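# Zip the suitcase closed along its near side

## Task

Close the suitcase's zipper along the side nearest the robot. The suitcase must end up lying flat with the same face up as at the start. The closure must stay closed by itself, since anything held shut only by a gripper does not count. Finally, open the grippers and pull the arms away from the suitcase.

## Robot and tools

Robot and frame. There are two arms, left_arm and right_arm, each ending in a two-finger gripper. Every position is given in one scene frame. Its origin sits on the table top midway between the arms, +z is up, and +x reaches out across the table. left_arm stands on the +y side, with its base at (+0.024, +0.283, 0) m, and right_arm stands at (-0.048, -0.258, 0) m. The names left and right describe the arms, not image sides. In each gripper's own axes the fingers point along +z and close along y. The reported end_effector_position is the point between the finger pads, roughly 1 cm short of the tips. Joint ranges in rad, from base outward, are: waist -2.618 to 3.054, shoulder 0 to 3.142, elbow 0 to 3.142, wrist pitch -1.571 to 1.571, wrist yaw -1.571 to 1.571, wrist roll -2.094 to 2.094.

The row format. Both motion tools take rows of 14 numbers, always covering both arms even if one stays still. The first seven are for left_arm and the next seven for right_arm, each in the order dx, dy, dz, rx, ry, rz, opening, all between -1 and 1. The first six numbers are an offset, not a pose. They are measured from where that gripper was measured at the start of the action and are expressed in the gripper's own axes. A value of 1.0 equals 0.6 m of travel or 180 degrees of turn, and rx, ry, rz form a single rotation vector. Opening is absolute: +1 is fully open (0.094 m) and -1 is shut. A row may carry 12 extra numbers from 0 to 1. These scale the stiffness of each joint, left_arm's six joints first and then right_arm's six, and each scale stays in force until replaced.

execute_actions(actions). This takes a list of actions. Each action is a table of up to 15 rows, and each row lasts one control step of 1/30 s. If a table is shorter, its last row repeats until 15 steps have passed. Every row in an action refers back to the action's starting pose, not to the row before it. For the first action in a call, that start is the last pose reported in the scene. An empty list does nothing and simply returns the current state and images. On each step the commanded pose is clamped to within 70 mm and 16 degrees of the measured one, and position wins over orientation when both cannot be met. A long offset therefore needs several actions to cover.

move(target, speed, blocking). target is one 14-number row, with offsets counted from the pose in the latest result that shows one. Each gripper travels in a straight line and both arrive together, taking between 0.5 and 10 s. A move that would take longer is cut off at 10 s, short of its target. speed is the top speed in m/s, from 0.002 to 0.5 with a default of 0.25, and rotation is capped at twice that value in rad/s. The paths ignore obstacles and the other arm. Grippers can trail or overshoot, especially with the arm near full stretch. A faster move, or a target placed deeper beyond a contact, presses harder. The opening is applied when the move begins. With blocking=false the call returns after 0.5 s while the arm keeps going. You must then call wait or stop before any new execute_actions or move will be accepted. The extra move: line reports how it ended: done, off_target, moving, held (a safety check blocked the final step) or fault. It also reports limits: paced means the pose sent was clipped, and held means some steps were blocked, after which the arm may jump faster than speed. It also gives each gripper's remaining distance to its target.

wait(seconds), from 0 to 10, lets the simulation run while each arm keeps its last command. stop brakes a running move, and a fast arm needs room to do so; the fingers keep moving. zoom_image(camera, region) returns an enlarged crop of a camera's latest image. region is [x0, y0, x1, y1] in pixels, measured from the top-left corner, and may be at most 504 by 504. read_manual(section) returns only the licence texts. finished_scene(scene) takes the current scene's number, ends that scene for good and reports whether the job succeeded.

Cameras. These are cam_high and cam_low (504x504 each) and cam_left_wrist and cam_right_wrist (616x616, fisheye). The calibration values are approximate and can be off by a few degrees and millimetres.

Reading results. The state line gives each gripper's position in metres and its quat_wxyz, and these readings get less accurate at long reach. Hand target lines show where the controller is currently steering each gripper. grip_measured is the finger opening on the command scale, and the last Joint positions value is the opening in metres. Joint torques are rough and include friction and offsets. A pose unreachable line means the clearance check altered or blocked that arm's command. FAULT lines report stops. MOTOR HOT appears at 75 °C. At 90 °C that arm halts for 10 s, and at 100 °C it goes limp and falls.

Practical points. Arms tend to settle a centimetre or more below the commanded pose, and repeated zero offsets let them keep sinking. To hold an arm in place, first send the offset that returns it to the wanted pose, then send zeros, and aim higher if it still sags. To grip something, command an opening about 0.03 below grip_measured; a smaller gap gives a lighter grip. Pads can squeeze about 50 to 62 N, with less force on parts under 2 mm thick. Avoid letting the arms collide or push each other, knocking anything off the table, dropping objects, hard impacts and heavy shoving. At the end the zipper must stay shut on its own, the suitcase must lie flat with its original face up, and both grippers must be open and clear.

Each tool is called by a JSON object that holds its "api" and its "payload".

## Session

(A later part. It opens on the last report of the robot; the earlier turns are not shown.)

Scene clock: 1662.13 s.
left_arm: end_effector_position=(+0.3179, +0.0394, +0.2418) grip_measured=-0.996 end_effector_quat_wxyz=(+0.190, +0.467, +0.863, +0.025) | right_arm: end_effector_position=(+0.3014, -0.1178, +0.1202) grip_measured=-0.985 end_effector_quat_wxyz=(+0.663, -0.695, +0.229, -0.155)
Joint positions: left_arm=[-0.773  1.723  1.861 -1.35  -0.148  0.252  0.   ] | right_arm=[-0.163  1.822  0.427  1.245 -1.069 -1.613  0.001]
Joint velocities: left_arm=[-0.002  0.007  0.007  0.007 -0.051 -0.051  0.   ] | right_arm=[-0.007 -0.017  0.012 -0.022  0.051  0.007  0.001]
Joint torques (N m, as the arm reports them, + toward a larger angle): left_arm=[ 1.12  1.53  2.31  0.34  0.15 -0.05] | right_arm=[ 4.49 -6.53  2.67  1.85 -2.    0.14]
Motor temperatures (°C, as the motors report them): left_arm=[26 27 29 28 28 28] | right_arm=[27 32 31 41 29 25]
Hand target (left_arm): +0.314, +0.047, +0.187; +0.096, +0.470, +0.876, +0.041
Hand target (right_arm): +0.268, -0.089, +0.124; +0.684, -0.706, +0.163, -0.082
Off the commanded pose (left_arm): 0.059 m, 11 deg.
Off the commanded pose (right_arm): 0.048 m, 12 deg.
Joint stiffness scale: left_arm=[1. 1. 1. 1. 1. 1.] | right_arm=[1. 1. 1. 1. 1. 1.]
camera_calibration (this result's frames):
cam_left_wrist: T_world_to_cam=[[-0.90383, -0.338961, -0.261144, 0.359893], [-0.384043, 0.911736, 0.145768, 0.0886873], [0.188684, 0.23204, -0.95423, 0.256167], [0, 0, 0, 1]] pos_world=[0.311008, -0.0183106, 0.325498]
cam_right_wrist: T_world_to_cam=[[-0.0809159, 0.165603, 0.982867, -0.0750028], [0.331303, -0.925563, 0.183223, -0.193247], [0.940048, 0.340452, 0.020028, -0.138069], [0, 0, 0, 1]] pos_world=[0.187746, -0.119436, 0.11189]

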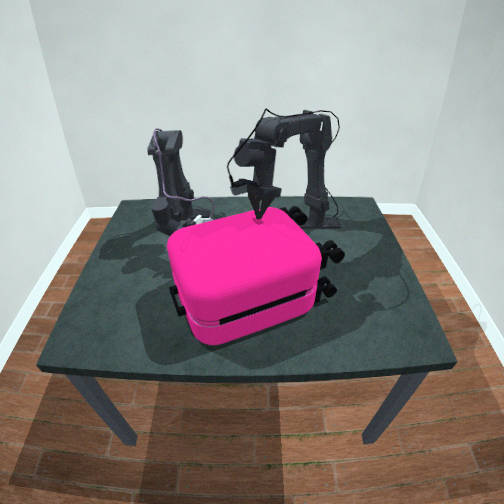

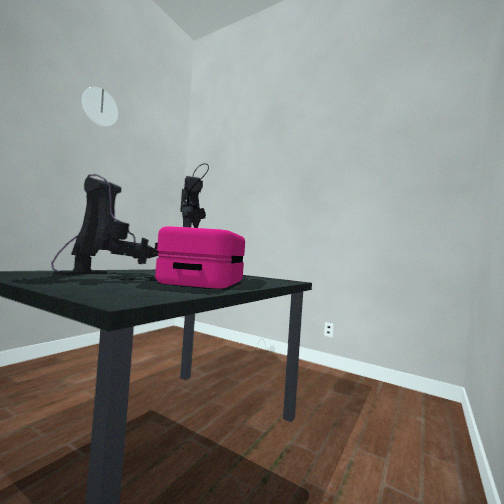

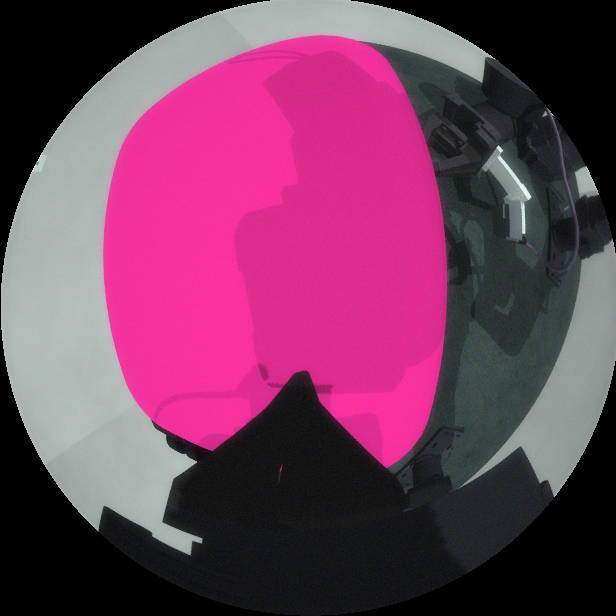

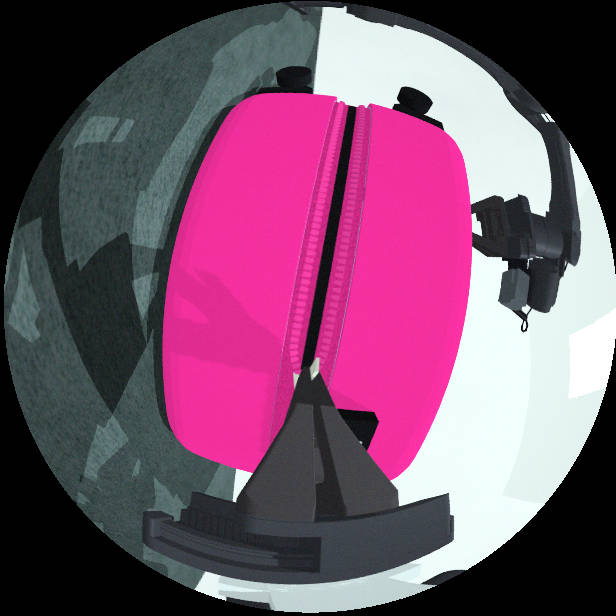

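{"api": "execute_actions", "payload": {"actions": [[[0.035,-0.017,0.09,0.021,0.058,0.002,-1,-0.087,-0.001,0.027,0.003,-0.074,0.0,-1]],[[0.035,-0.017,0.09,0.021,0.058,0.002,-1,-0.094,-0.001,0.036,0.003,-0.08,0.0,-1]]]}}

{"api": "zoom_image", "payload": {"camera": "cam_right_wrist", "region": [240, 280, 400, 440]}}

Scene clock: 1669.57 s.
left_arm: end_effector_position=(+0.3182, +0.0433, +0.2410) grip_measured=-0.996 end_effector_quat_wxyz=(+0.186, +0.464, +0.866, +0.028) | right_arm: end_effector_position=(+0.2963, -0.1023, +0.1201) grip_measured=-0.985 end_effector_quat_wxyz=(+0.667, -0.699, +0.214, -0.144)
Joint positions: left_arm=[-0.766  1.723  1.861 -1.36  -0.149  0.252  0.   ] | right_arm=[-0.116  1.832  0.427  1.266 -1.06  -1.609  0.001]
Joint velocities: left_arm=[ 0.007  0.002 -0.002 -0.066 -0.022 -0.037 -0.   ] | right_arm=[-0.007 -0.002 -0.002 -0.007  0.007  0.051  0.   ]
Joint torques (N m, as the arm reports them, + toward a larger angle): left_arm=[ 1.08  1.37  1.92  0.38  0.17 -0.07] | right_arm=[ 5.63 -5.47  4.29  1.81 -2.01  0.13]
Motor temperatures (°C, as the motors report them): left_arm=[26 27 29 28 28 28] | right_arm=[27 32 31 41 30 25]
Hand target (left_arm): +0.314, +0.050, +0.186; +0.092, +0.468, +0.878, +0.043
Hand target (right_arm): +0.263, -0.070, +0.123; +0.687, -0.709, +0.142, -0.066
Off the commanded pose (left_arm): 0.059 m, 11 deg.
Off the commanded pose (right_arm): 0.050 m, 13 deg.
Joint stiffness scale: left_arm=[1. 1. 1. 1. 1. 1.] | right_arm=[1. 1. 1. 1. 1. 1.]
camera_calibration (this result's frames):
cam_left_wrist: T_world_to_cam=[[-0.902783, -0.343939, -0.258243, 0.360437], [-0.390184, 0.907539, 0.155333, 0.0851683], [0.18094, 0.240995, -0.95351, 0.25634], [0, 0, 0, 1]] pos_world=[0.312245, -0.0151019, 0.324273]
cam_right_wrist: T_world_to_cam=[[-0.0944717, 0.161645, 0.982317, -0.0742415], [0.365159, -0.912328, 0.185246, -0.18609], [0.926139, 0.376202, 0.0271632, -0.131568], [0, 0, 0, 1]] pos_world=[0.182789, -0.108279, 0.110975]

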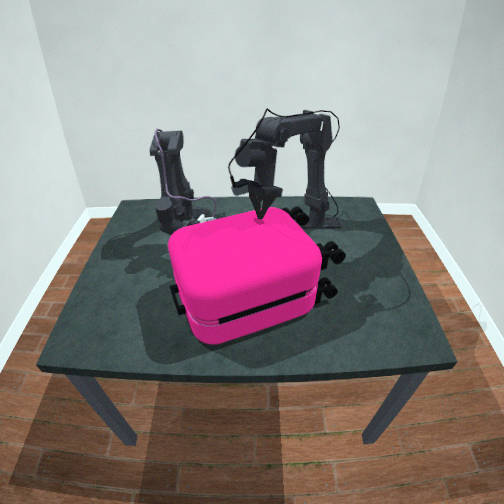

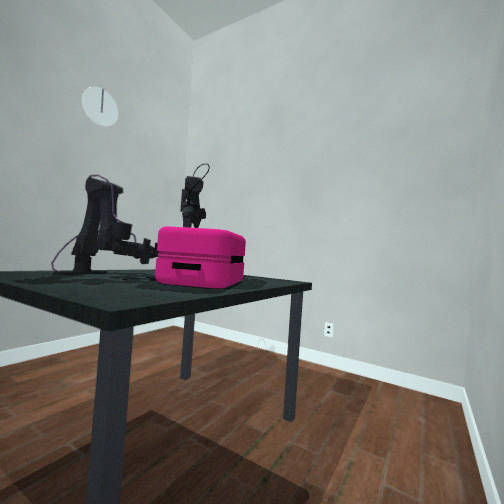

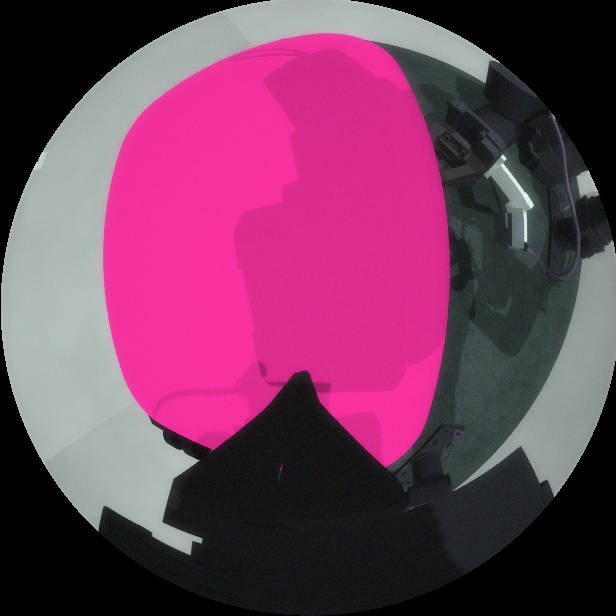

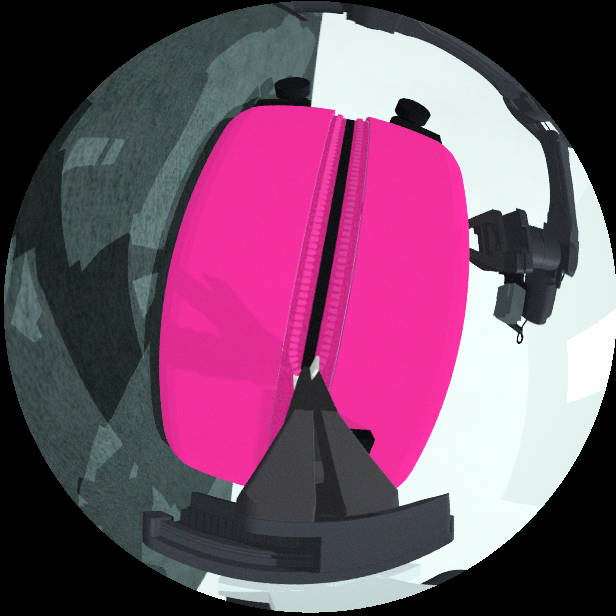

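Region (240, 280, 400, 440) of cam_right_wrist's 616x616 image, scaled by 3.150, with more detail than that image has.

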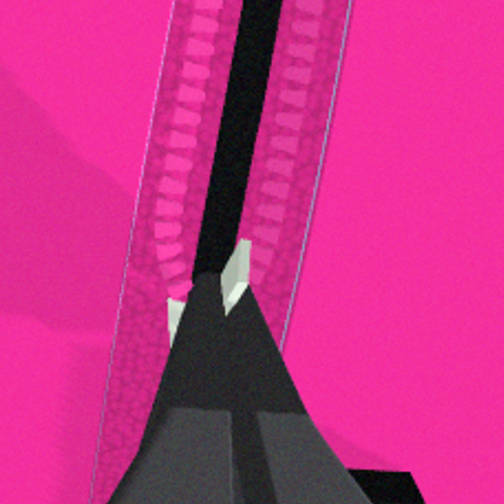

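{"api": "execute_actions", "payload": {"actions": [[[0.01,-0.021,0.095,0.021,0.043,0.002,-1,-0.08,-0.001,0.027,0.003,-0.07,0.0,-1]],[[-0.012,-0.025,0.10,0.021,0.028,0.002,-1,-0.09,-0.001,0.036,0.003,-0.076,0.0,-1]],[[-0.012,-0.025,0.10,0.021,0.028,0.002,-1,-0.09,-0.001,0.036,0.003,-0.076,0.0,-1]],[[-0.012,-0.025,0.10,0.021,0.028,0.002,-1,-0.09,-0.001,0.036,0.003,-0.076,0.0,-1]]]}}

{"api": "zoom_image", "payload": {"camera": "cam_right_wrist", "region": [240, 280, 400, 440]}}

Scene clock: 1693.93 s.
left_arm: end_effector_position=(+0.3185, +0.0427, +0.2412) grip_measured=-0.996 end_effector_quat_wxyz=(+0.187, +0.462, +0.866, +0.026) | right_arm: end_effector_position=(+0.2861, -0.0759, +0.1198) grip_measured=-0.985 end_effector_quat_wxyz=(+0.676, -0.702, +0.186, -0.127)
Joint positions: left_arm=[-0.766  1.723  1.861 -1.357 -0.148  0.248  0.   ] | right_arm=[-0.034  1.86   0.427  1.324 -1.045 -1.591  0.001]
Joint velocities: left_arm=[ 0.012  0.007 -0.007  0.037 -0.022  0.007  0.   ] | right_arm=[-0.007  0.002 -0.002  0.007  0.022 -0.007 -0.   ]
Joint torques (N m, as the arm reports them, + toward a larger angle): left_arm=[ 0.    1.86  0.46  1.6   0.36 -0.11] | right_arm=[ 5.81 -5.57  4.2   1.84 -1.86  0.14]
Motor temperatures (°C, as the motors report them): left_arm=[26 26 29 28 28 28] | right_arm=[27 32 31 41 31 25]
Hand target (left_arm): +0.325, +0.027, +0.185; +0.132, +0.469, +0.873, +0.020
Hand target (right_arm): +0.252, -0.046, +0.122; +0.692, -0.711, +0.117, -0.051
Off the commanded pose (left_arm): 0.062 m, 6 deg.
Off the commanded pose (right_arm): 0.049 m, 12 deg.
Joint stiffness scale: left_arm=[1. 1. 1. 1. 1. 1.] | right_arm=[1. 1. 1. 1. 1. 1.]
camera_calibration (this result's frames):
cam_left_wrist: T_world_to_cam=[[-0.901396, -0.348153, -0.257439, 0.36012], [-0.393468, 0.906791, 0.151372, 0.0878208], [0.180743, 0.23774, -0.954364, 0.257017], [0, 0, 0, 1]] pos_world=[0.312711, -0.0153615, 0.324704]
cam_right_wrist: T_world_to_cam=[[-0.118618, 0.147295, 0.981954, -0.0733242], [0.421405, -0.887988, 0.184105, -0.172349], [0.899082, 0.435638, 0.0432607, -0.121741], [0, 0, 0, 1]] pos_world=[0.173387, -0.0892089, 0.108998]

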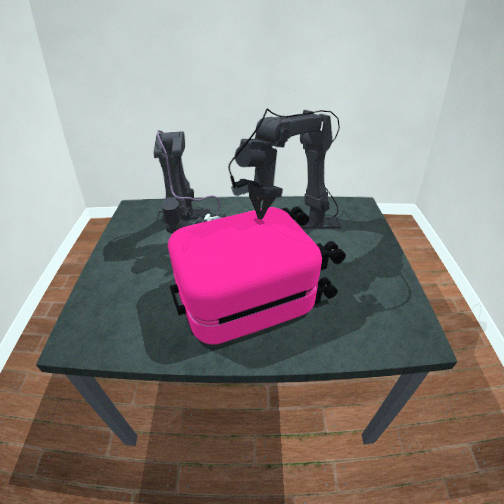

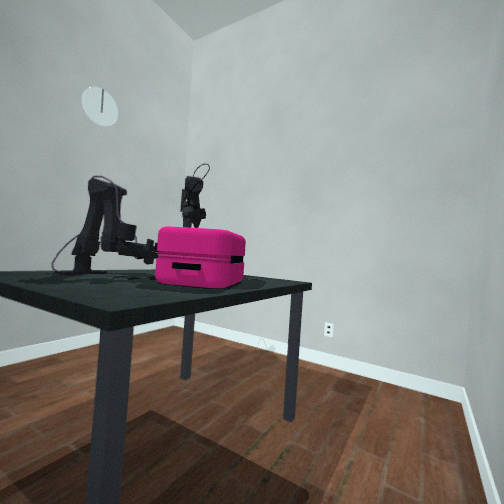

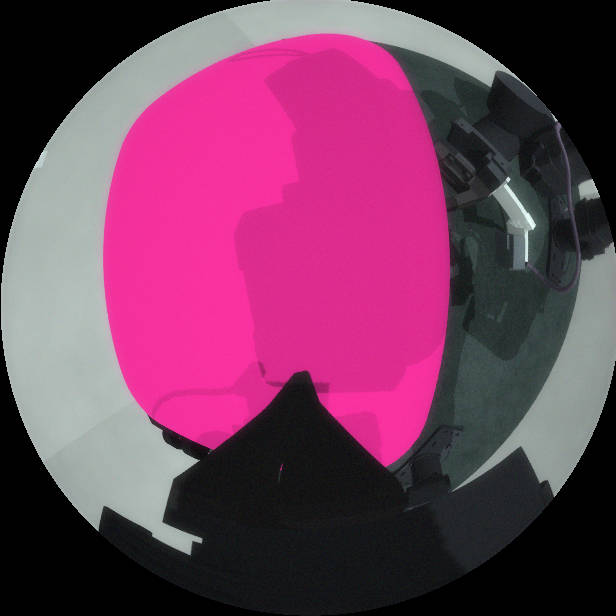

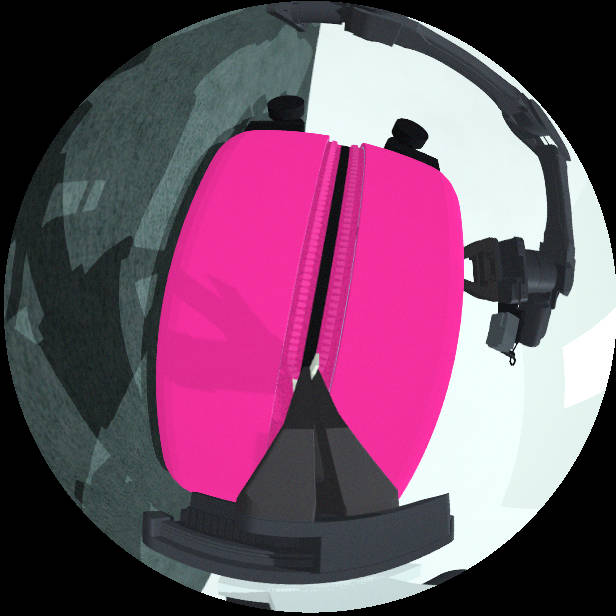

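Region (240, 280, 400, 440) of cam_right_wrist's 616x616 image, scaled by 3.150, with more detail than that image has.

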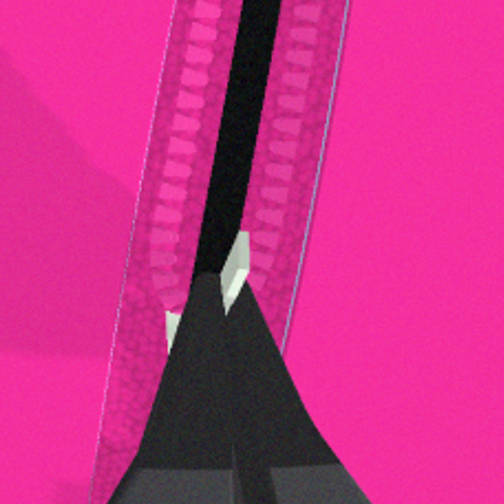

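{"api": "execute_actions", "payload": {"actions": [[[-0.012,-0.025,0.10,0.021,0.028,0.002,-1,-0.09,-0.002,0.038,0.002,-0.07,0.0,-1]],[[-0.012,-0.025,0.10,0.021,0.028,0.002,-1,-0.09,-0.002,0.038,0.002,-0.07,0.0,-1]],[[-0.012,-0.025,0.10,0.021,0.028,0.002,-1,-0.09,-0.002,0.038,0.002,-0.07,0.0,-1]],[[-0.012,-0.025,0.10,0.021,0.028,0.002,-1,-0.09,-0.002,0.038,0.002,-0.07,0.0,-1]],[[-0.012,-0.025,0.10,0.021,0.028,0.002,-1,-0.09,-0.002,0.038,0.002,-0.07,0.0,-1]]]}}

{"api": "zoom_image", "payload": {"camera": "cam_right_wrist", "region": [240, 260, 400, 420]}}

Scene clock: 1706.50 s.
left_arm: end_effector_position=(+0.3185, +0.0427, +0.2412) grip_measured=-0.996 end_effector_quat_wxyz=(+0.187, +0.460, +0.868, +0.026) | right_arm: end_effector_position=(+0.2644, -0.0234, +0.1207) grip_measured=-0.985 end_effector_quat_wxyz=(+0.681, -0.708, +0.162, -0.094)
Joint positions: left_arm=[-0.766  1.723  1.861 -1.357 -0.148  0.242  0.   ] | right_arm=[ 0.149  1.861  0.427  1.339 -0.946 -1.559  0.001]
Joint velocities: left_arm=[ 0.012 -0.007 -0.012  0.11   0.007  0.051 -0.   ] | right_arm=[-0.002 -0.007 -0.012 -0.022 -0.037  0.022  0.001]
Joint torques (N m, as the arm reports them, + toward a larger angle): left_arm=[-0.03  1.72  0.43  1.59  0.36 -0.1 ] | right_arm=[ 6.   -5.56  4.27  2.02 -1.77  0.14]
Motor temperatures (°C, as the motors report them): left_arm=[26 27 29 30 28 28] | right_arm=[28 32 31 41 32 25]
Hand target (left_arm): +0.325, +0.026, +0.185; +0.132, +0.466, +0.874, +0.020
Hand target (right_arm): +0.227, +0.003, +0.124; +0.694, -0.714, +0.091, -0.022
Off the commanded pose (left_arm): 0.062 m, 6 deg.
Off the commanded pose (right_arm): 0.049 m, 12 deg.
Joint stiffness scale: left_arm=[1. 1. 1. 1. 1. 1.] | right_arm=[1. 1. 1. 1. 1. 1.]
camera_calibration (this result's frames):
cam_left_wrist: T_world_to_cam=[[-0.899718, -0.353451, -0.256086, 0.359486], [-0.398173, 0.904987, 0.149853, 0.0897623], [0.178789, 0.236792, -0.954968, 0.257825], [0, 0, 0, 1]] pos_world=[0.31308, -0.0152244, 0.324823]
cam_right_wrist: T_world_to_cam=[[-0.11766, 0.132828, 0.984131, -0.08531], [0.495654, -0.850891, 0.174104, -0.134302], [0.860514, 0.508273, 0.0342793, -0.112132], [0, 0, 0, 1]] pos_world=[0.153021, -0.0459515, 0.111182]

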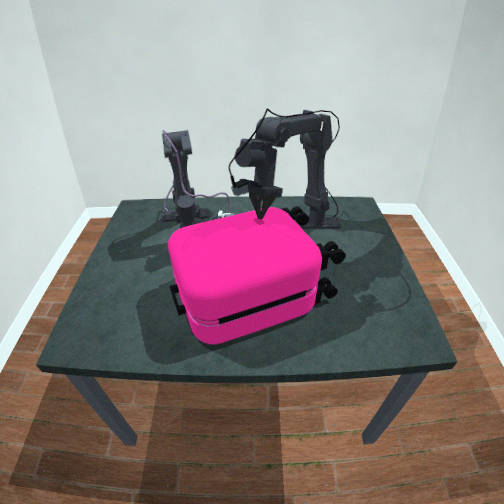

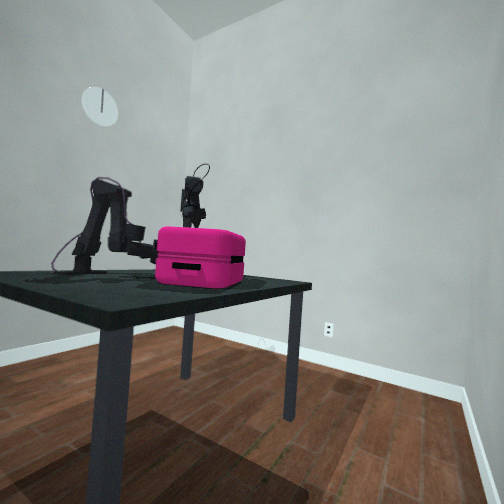

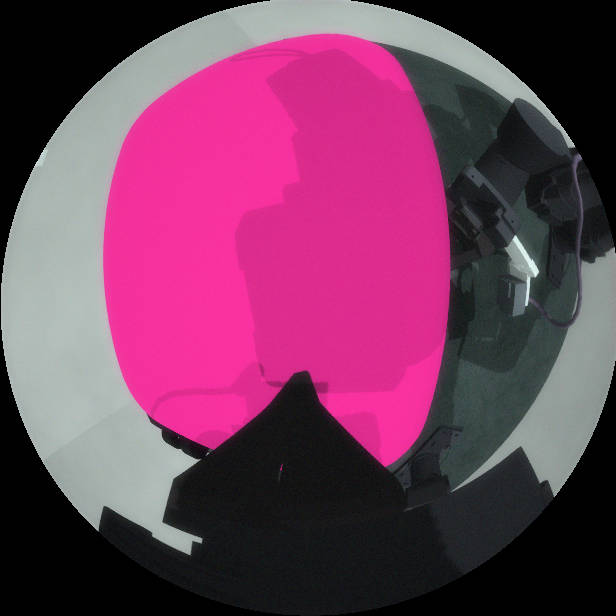

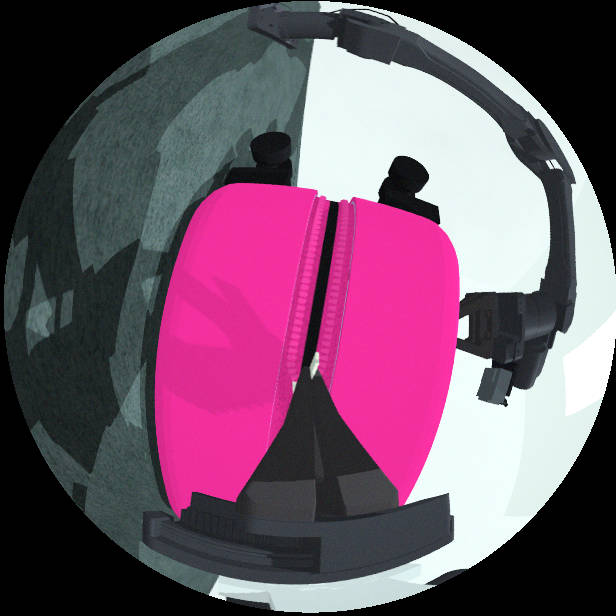

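Region (240, 260, 400, 420) of cam_right_wrist's 616x616 image, scaled by 3.150, with more detail than that image has.

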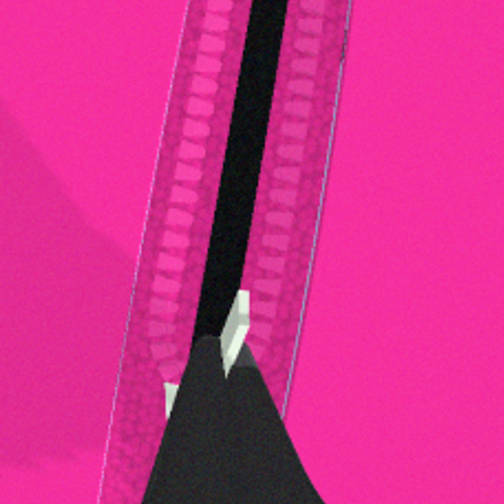

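Progress is good. Continue.

{"api": "execute_actions", "payload": {"actions": [[[-0.012,-0.025,0.10,0.021,0.028,0.0,-1,-0.088,-0.002,0.041,0.002,-0.066,-0.003,-1]],[[-0.012,-0.025,0.10,0.021,0.028,0.0,-1,-0.088,-0.002,0.041,0.002,-0.066,-0.003,-1]],[[-0.012,-0.025,0.10,0.021,0.028,0.0,-1,-0.088,-0.002,0.041,0.002,-0.066,-0.003,-1]],[[-0.012,-0.025,0.10,0.021,0.028,0.0,-1,-0.088,-0.002,0.041,0.002,-0.066,-0.003,-1]],[[-0.012,-0.025,0.10,0.021,0.028,0.0,-1,-0.088,-0.002,0.041,0.002,-0.066,-0.003,-1]]]}}

{"api": "zoom_image", "payload": {"camera": "cam_right_wrist", "region": [230, 240, 410, 420]}}

Scene clock: 1713.63 s.
left_arm: end_effector_position=(+0.3185, +0.0427, +0.2412) grip_measured=-0.996 end_effector_quat_wxyz=(+0.187, +0.447, +0.874, +0.023) | right_arm: end_effector_position=(+0.2452, +0.0233, +0.1212) grip_measured=-0.985 end_effector_quat_wxyz=(+0.680, -0.711, +0.151, -0.097)
Joint positions: left_arm=[-0.766  1.723  1.861 -1.357 -0.148  0.215  0.   ] | right_arm=[ 0.339  1.861  0.427  1.353 -0.767 -1.558  0.001]
Joint velocities: left_arm=[ 0.007  0.017  0.007 -0.037 -0.022 -0.037 -0.001] | right_arm=[ 0.002  0.012  0.002 -0.007 -0.066 -0.022 -0.   ]
Joint torques (N m, as the arm reports them, + toward a larger angle): left_arm=[ 0.04  1.77  0.66  1.6   0.39 -0.11] | right_arm=[ 6.58 -5.1   5.77  1.99 -1.71  0.08]
Motor temperatures (°C, as the motors report them): left_arm=[26 27 29 30 28 28] | right_arm=[28 32 31 41 32 25]
Hand target (left_arm): +0.325, +0.026, +0.186; +0.133, +0.453, +0.881, +0.016
Hand target (right_arm): +0.206, +0.052, +0.124; +0.692, -0.717, +0.078, -0.024
Off the commanded pose (left_arm): 0.062 m, 6 deg.
Off the commanded pose (right_arm): 0.053 m, 12 deg.
Joint stiffness scale: left_arm=[1. 1. 1. 1. 1. 1.] | right_arm=[1. 1. 1. 1. 1. 1.]
camera_calibration (this result's frames):
cam_left_wrist: T_world_to_cam=[[-0.891138, -0.379062, -0.249368, 0.356227], [-0.420945, 0.895813, 0.142564, 0.099164], [0.169346, 0.232014, -0.957858, 0.261734], [0, 0, 0, 1]] pos_world=[0.314866, -0.0145262, 0.325398]
cam_right_wrist: T_world_to_cam=[[-0.13657, 0.140325, 0.980641, -0.0894042], [0.502986, -0.842999, 0.190678, -0.089172], [0.853436, 0.51929, 0.0445468, -0.119176], [0, 0, 0, 1]] pos_world=[0.134351, -0.000739394, 0.109985]

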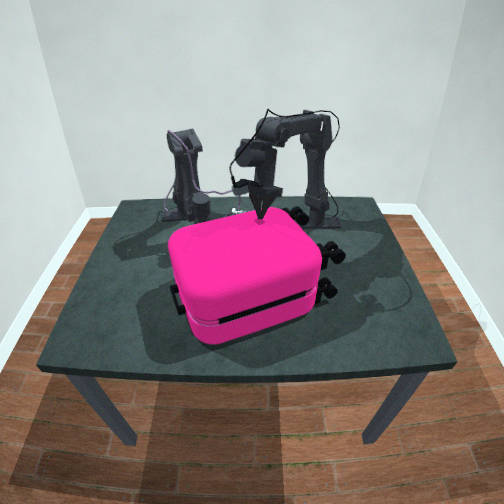

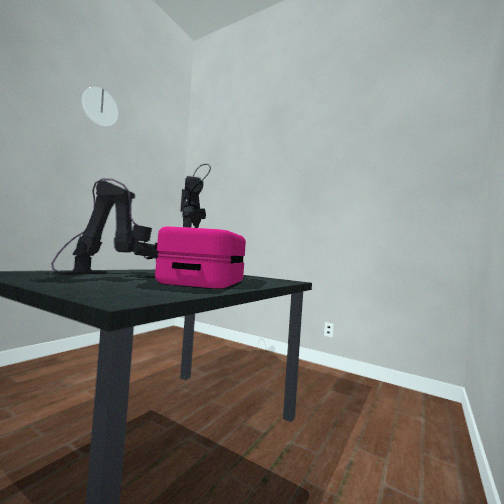

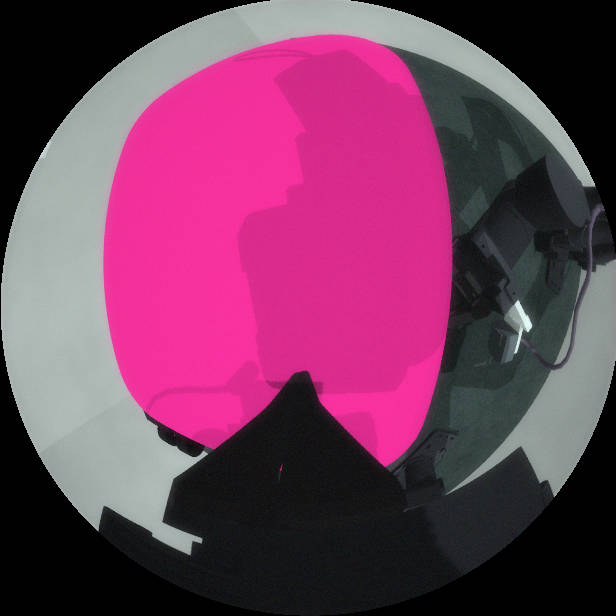

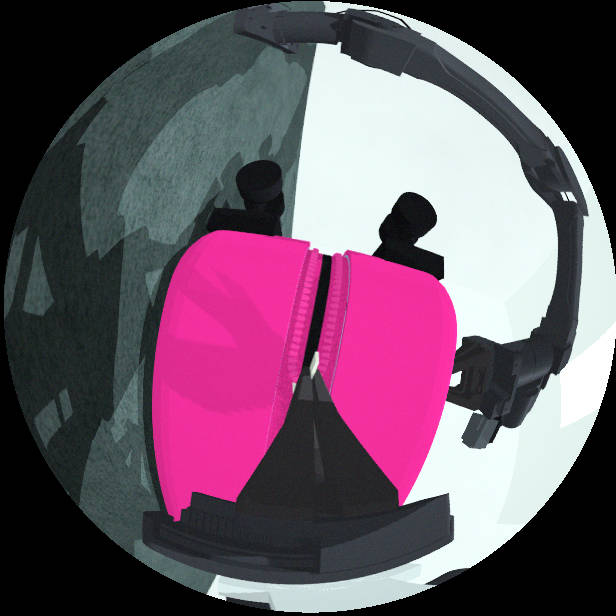

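Region (230, 240, 410, 420) of cam_right_wrist's 616x616 image, scaled by 2.800, with more detail than that image has.

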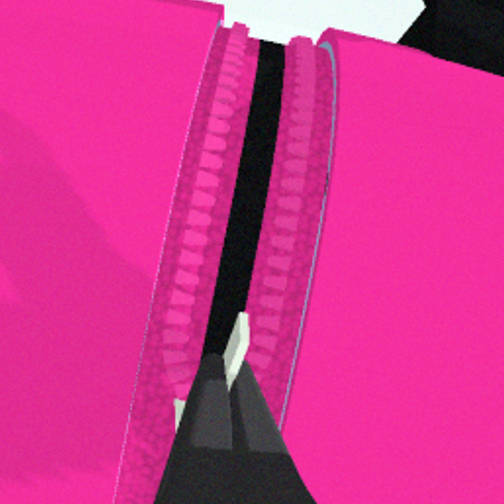

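{"api": "execute_actions", "payload": {"actions": [[[-0.012,-0.025,0.10,0.021,0.028,0.003,-1,-0.095,-0.002,0.043,0.002,-0.07,-0.002,-1]],[[-0.012,-0.025,0.10,0.021,0.028,0.003,-1,-0.095,-0.002,0.043,0.002,-0.07,-0.002,-1]],[[-0.012,-0.025,0.10,0.021,0.028,0.003,-1,-0.095,-0.002,0.043,0.002,-0.07,-0.002,-1]],[[-0.012,-0.025,0.10,0.021,0.028,0.003,-1,-0.095,-0.002,0.043,0.002,-0.07,-0.002,-1]]]}}

{"api": "zoom_image", "payload": {"camera": "cam_right_wrist", "region": [230, 240, 410, 420]}}

Scene clock: 1722.37 s.
left_arm: end_effector_position=(+0.3185, +0.0427, +0.2412) grip_measured=-0.996 end_effector_quat_wxyz=(+0.187, +0.447, +0.874, +0.023) | right_arm: end_effector_position=(+0.2254, +0.0697, +0.1215) grip_measured=-0.985 end_effector_quat_wxyz=(+0.685, -0.713, +0.126, -0.087)
Joint positions: left_arm=[-0.766  1.723  1.861 -1.357 -0.148  0.215  0.   ] | right_arm=[ 0.503  1.904  0.476  1.369 -0.653 -1.558  0.001]
Joint velocities: left_arm=[-0.027  0.007  0.007 -0.007  0.022 -0.037 -0.001] | right_arm=[ 0.012 -0.002  0.012 -0.022  0.022 -0.037 -0.001]
Joint torques (N m, as the arm reports them, + toward a larger angle): left_arm=[-0.02  1.88  0.63  1.58  0.4  -0.06] | right_arm=[ 6.11 -6.    5.87  1.95 -1.72  0.07]
Motor temperatures (°C, as the motors report them): left_arm=[26 27 29 31 28 28] | right_arm=[28 32 31 41 31 25]
Hand target (left_arm): +0.325, +0.026, +0.186; +0.133, +0.455, +0.880, +0.016
Hand target (right_arm): +0.184, +0.095, +0.123; +0.694, -0.718, +0.057, -0.015
Off the commanded pose (left_arm): 0.062 m, 6 deg.
Off the commanded pose (right_arm): 0.052 m, 12 deg.
Joint stiffness scale: left_arm=[1. 1. 1. 1. 1. 1.] | right_arm=[1. 1. 1. 1. 1. 1.]
camera_calibration (this result's frames):
cam_left_wrist: T_world_to_cam=[[-0.891138, -0.379062, -0.249368, 0.356227], [-0.420945, 0.895813, 0.142564, 0.099164], [0.169346, 0.232014, -0.957858, 0.261734], [0, 0, 0, 1]] pos_world=[0.314866, -0.0145262, 0.325398]
cam_right_wrist: T_world_to_cam=[[-0.16465, 0.129213, 0.977852, -0.0914277], [0.54047, -0.817484, 0.199026, -0.0513281], [0.825095, 0.56127, 0.064763, -0.125349], [0, 0, 0, 1]] pos_world=[0.116112, 0.040208, 0.107736]

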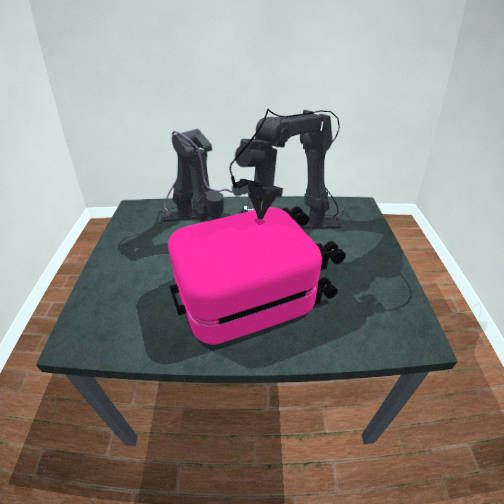

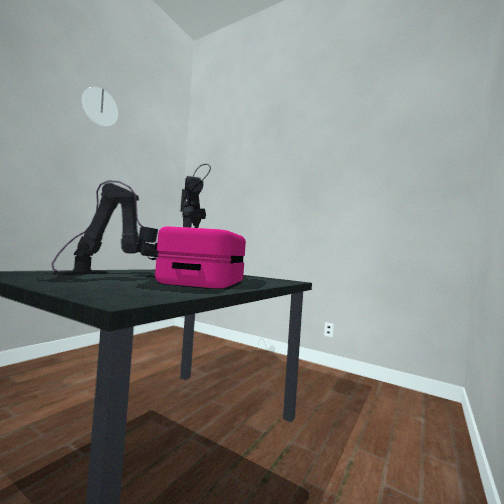

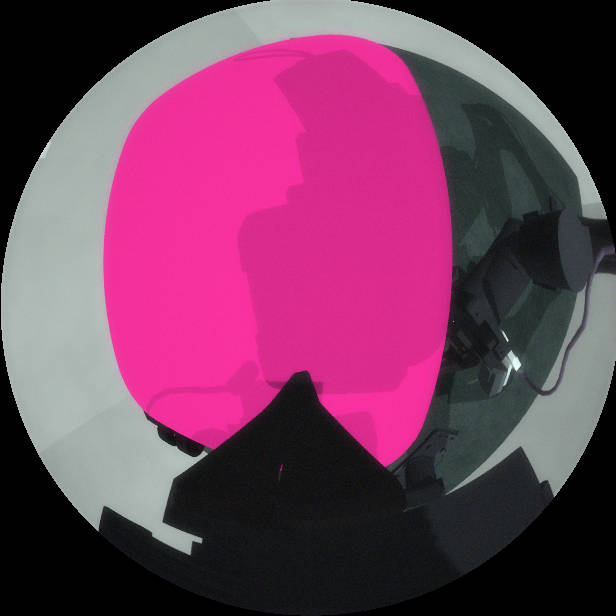

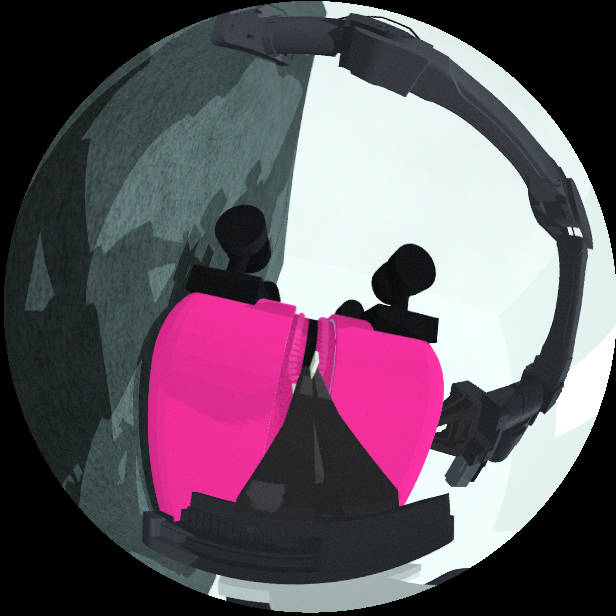

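Region (230, 240, 410, 420) of cam_right_wrist's 616x616 image, scaled by 2.800, with more detail than that image has.

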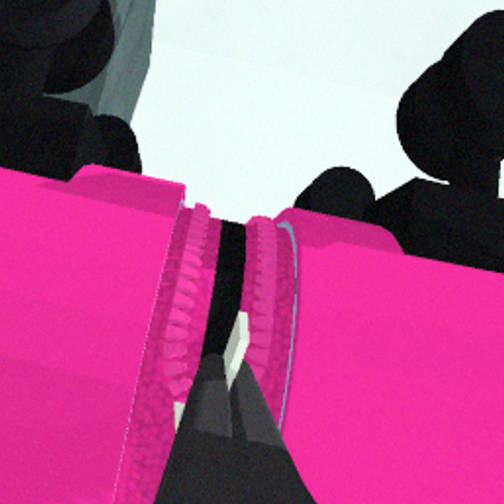

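{"api": "execute_actions", "payload": {"actions": [[[-0.012,-0.025,0.10,0.021,0.028,0.003,-1,-0.09,-0.002,0.045,0.002,-0.066,-0.002,-1]],[[-0.012,-0.025,0.10,0.021,0.028,0.003,-1,-0.085,-0.002,0.047,0.002,-0.062,-0.002,-1]]]}}

{"api": "zoom_image", "payload": {"camera": "cam_right_wrist", "region": [230, 240, 410, 420]}}

Scene clock: 1727.90 s.
left_arm: end_effector_position=(+0.3185, +0.0427, +0.2412) grip_measured=-0.996 end_effector_quat_wxyz=(+0.187, +0.447, +0.874, +0.023) | right_arm: end_effector_position=(+0.2211, +0.0914, +0.1220) grip_measured=-0.985 end_effector_quat_wxyz=(+0.688, -0.711, +0.117, -0.086)
Joint positions: left_arm=[-0.766  1.723  1.861 -1.357 -0.148  0.215  0.   ] | right_arm=[ 0.568  1.938  0.522  1.37  -0.603 -1.558  0.001]
Joint velocities: left_arm=[-0.012  0.007 -0.012 -0.081  0.022 -0.022 -0.001] | right_arm=[ 0.007 -0.002  0.022 -0.022 -0.037  0.007 -0.001]
Joint torques (N m, as the arm reports them, + toward a larger angle): left_arm=[ 0.03  1.86  0.57  1.59  0.39 -0.06] | right_arm=[ 6.14 -6.22  6.57  1.88 -1.52  0.07]
Motor temperatures (°C, as the motors report them): left_arm=[26 27 29 31 28 28] | right_arm=[28 32 32 41 31 25]
Hand target (left_arm): +0.325, +0.026, +0.186; +0.133, +0.455, +0.880, +0.016
Hand target (right_arm): +0.181, +0.118, +0.123; +0.696, -0.716, +0.052, -0.018
Off the commanded pose (left_arm): 0.062 m, 6 deg.
Off the commanded pose (right_arm): 0.051 m, 11 deg.
Joint stiffness scale: left_arm=[1. 1. 1. 1. 1. 1.] | right_arm=[1. 1. 1. 1. 1. 1.]
camera_calibration (this result's frames):
cam_left_wrist: T_world_to_cam=[[-0.891138, -0.379062, -0.249368, 0.356227], [-0.420945, 0.895813, 0.142564, 0.099164], [0.169346, 0.232014, -0.957858, 0.261734], [0, 0, 0, 1]] pos_world=[0.314866, -0.0145262, 0.325398]
cam_right_wrist: T_world_to_cam=[[-0.178102, 0.121213, 0.976518, -0.0916348], [0.54963, -0.810892, 0.200899, -0.0342879], [0.816202, 0.572504, 0.0777994, -0.134682], [0, 0, 0, 1]] pos_world=[0.112453, 0.0604093, 0.10685]

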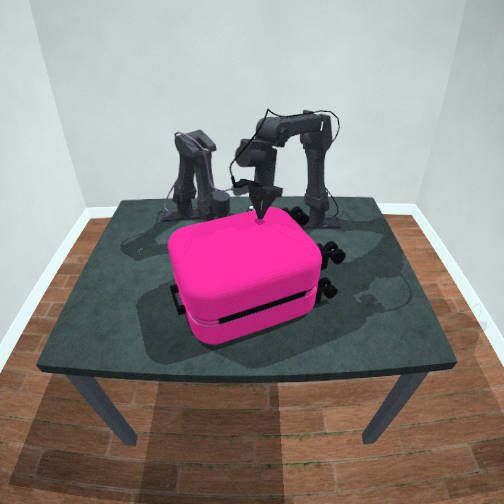

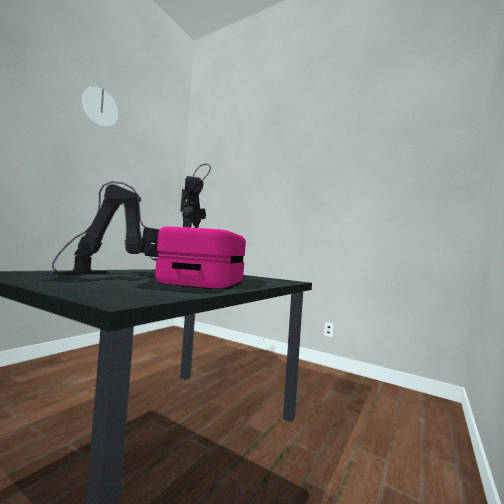

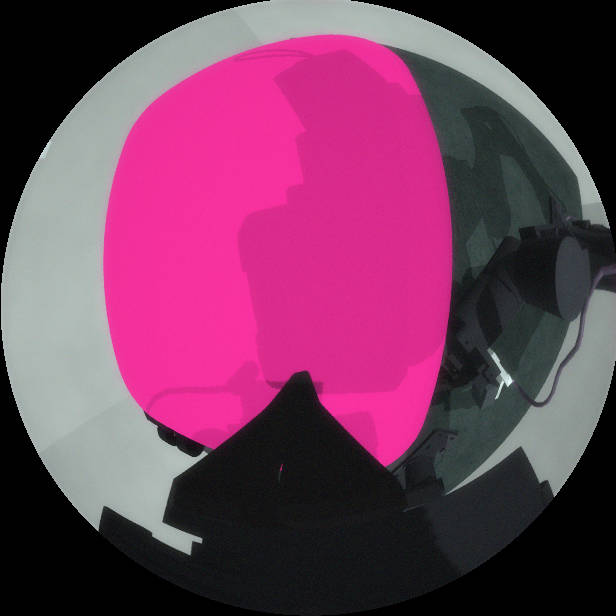

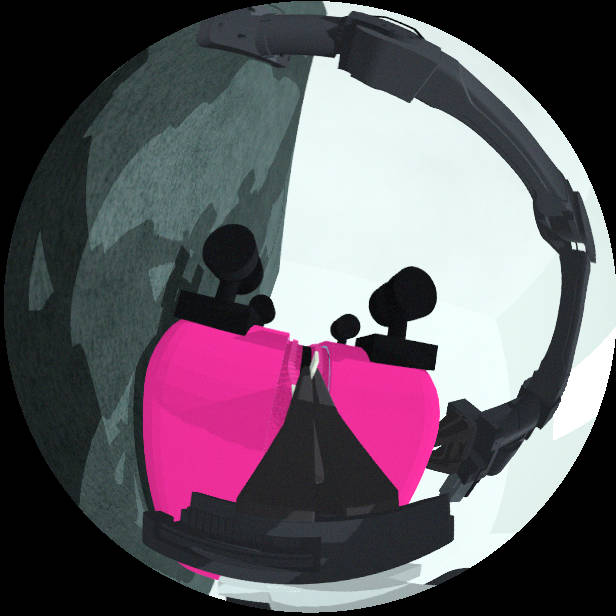

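Region (230, 240, 410, 420) of cam_right_wrist's 616x616 image, scaled by 2.800, with more detail than that image has.

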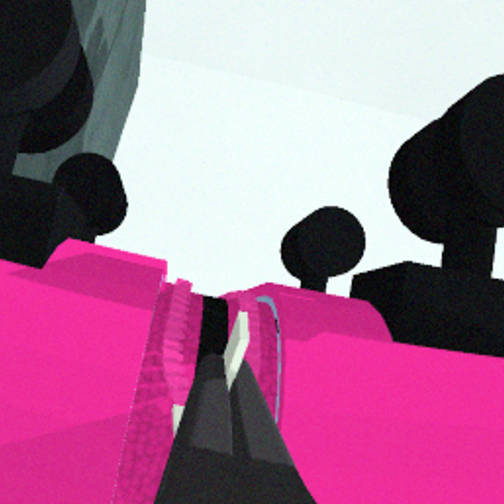

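{"api": "execute_actions", "payload": {"actions": [[[-0.012,-0.025,0.10,0.021,0.028,0.003,-1,-0.06,-0.002,0.05,0.002,-0.042,-0.002,-1]],[[-0.012,-0.025,0.10,0.021,0.028,0.003,-1,-0.035,-0.002,0.052,0.002,-0.022,-0.002,-1]]]}}

{"api": "zoom_image", "payload": {"camera": "cam_right_wrist", "region": [230, 260, 410, 440]}}

Scene clock: 1739.10 s.
left_arm: end_effector_position=(+0.3321, +0.0407, +0.2421) grip_measured=-0.996 end_effector_quat_wxyz=(+0.208, +0.439, +0.873, +0.035) | right_arm: end_effector_position=(+0.2316, +0.1119, +0.1224) grip_measured=-0.985 end_effector_quat_wxyz=(+0.690, -0.705, +0.125, -0.107)
Joint positions: left_arm=[-0.762  1.734  1.861 -1.312 -0.183  0.215  0.   ] | right_arm=[ 0.62   1.991  0.593  1.37  -0.509 -1.563  0.001]
Joint velocities: left_arm=[-0.002 -0.007 -0.012 -0.051  0.022 -0.037  0.   ] | right_arm=[ 0.012 -0.002  0.002 -0.051 -0.007 -0.037  0.   ]
Joint torques (N m, as the arm reports them, + toward a larger angle): left_arm=[-0.25  1.66  2.18  1.28  0.68 -0.09] | right_arm=[ 4.33 -6.79  7.99  1.7  -0.61  0.05]
Motor temperatures (°C, as the motors report them): left_arm=[26 26 29 32 28 28] | right_arm=[28 32 32 40 31 25]
Hand target (left_arm): +0.331, +0.023, +0.187; +0.141, +0.453, +0.880, +0.018
Hand target (right_arm): +0.213, +0.134, +0.123; +0.695, -0.710, +0.094, -0.071
Off the commanded pose (left_arm): 0.061 m, 8 deg.
Off the commanded pose (right_arm): 0.030 m, 5 deg.
Joint stiffness scale: left_arm=[1. 1. 1. 1. 1. 1.] | right_arm=[1. 1. 1. 1. 1. 1.]
camera_calibration (this result's frames):
cam_left_wrist: T_world_to_cam=[[-0.871781, -0.394111, -0.290989, 0.372079], [-0.442433, 0.888436, 0.122211, 0.118925], [0.21036, 0.235284, -0.948889, 0.244863], [0, 0, 0, 1]] pos_world=[0.325478, -0.016629, 0.326084]
cam_right_wrist: T_world_to_cam=[[-0.193641, 0.120855, 0.9736, -0.0886356], [0.510976, -0.834732, 0.205246, -0.0123715], [0.837501, 0.53723, 0.0998842, -0.158709], [0, 0, 0, 1]] pos_world=[0.122077, 0.0856486, 0.104687]

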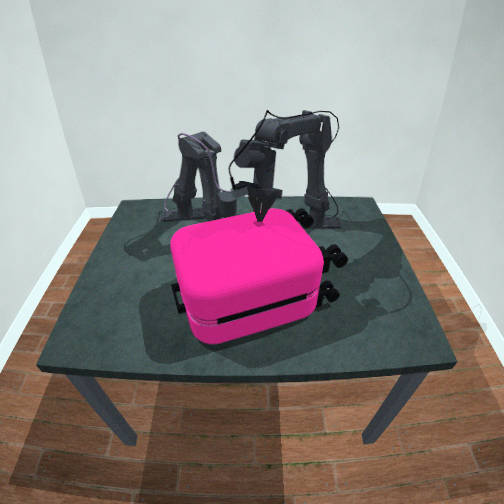

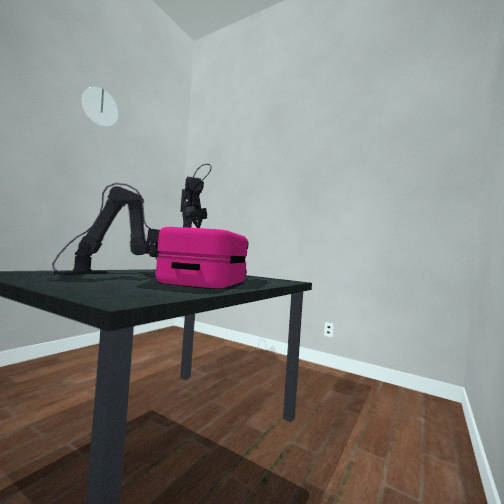

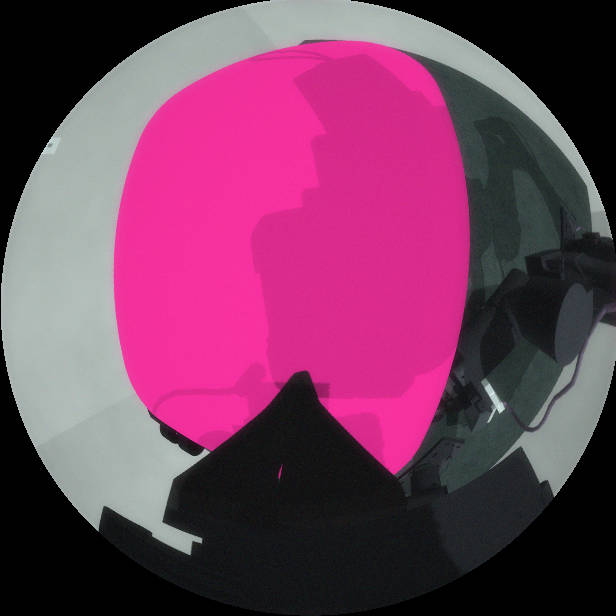

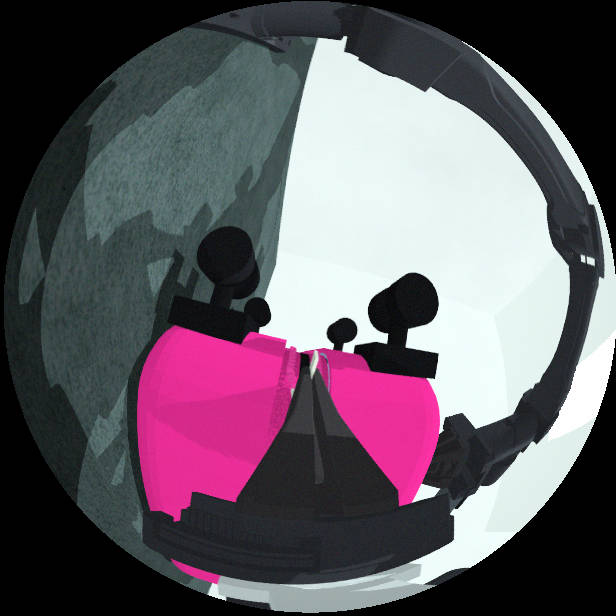

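Region (230, 260, 410, 440) of cam_right_wrist's 616x616 image, scaled by 2.800, with more detail than that image has.

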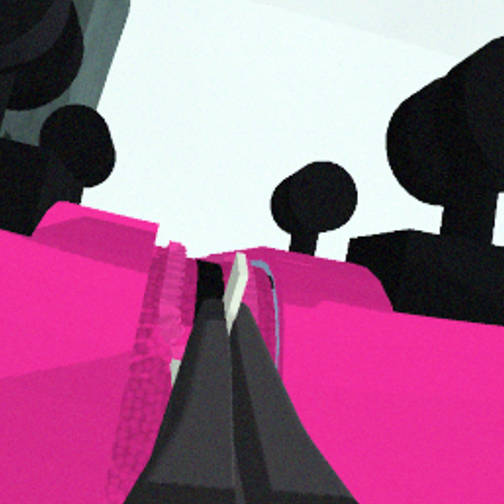

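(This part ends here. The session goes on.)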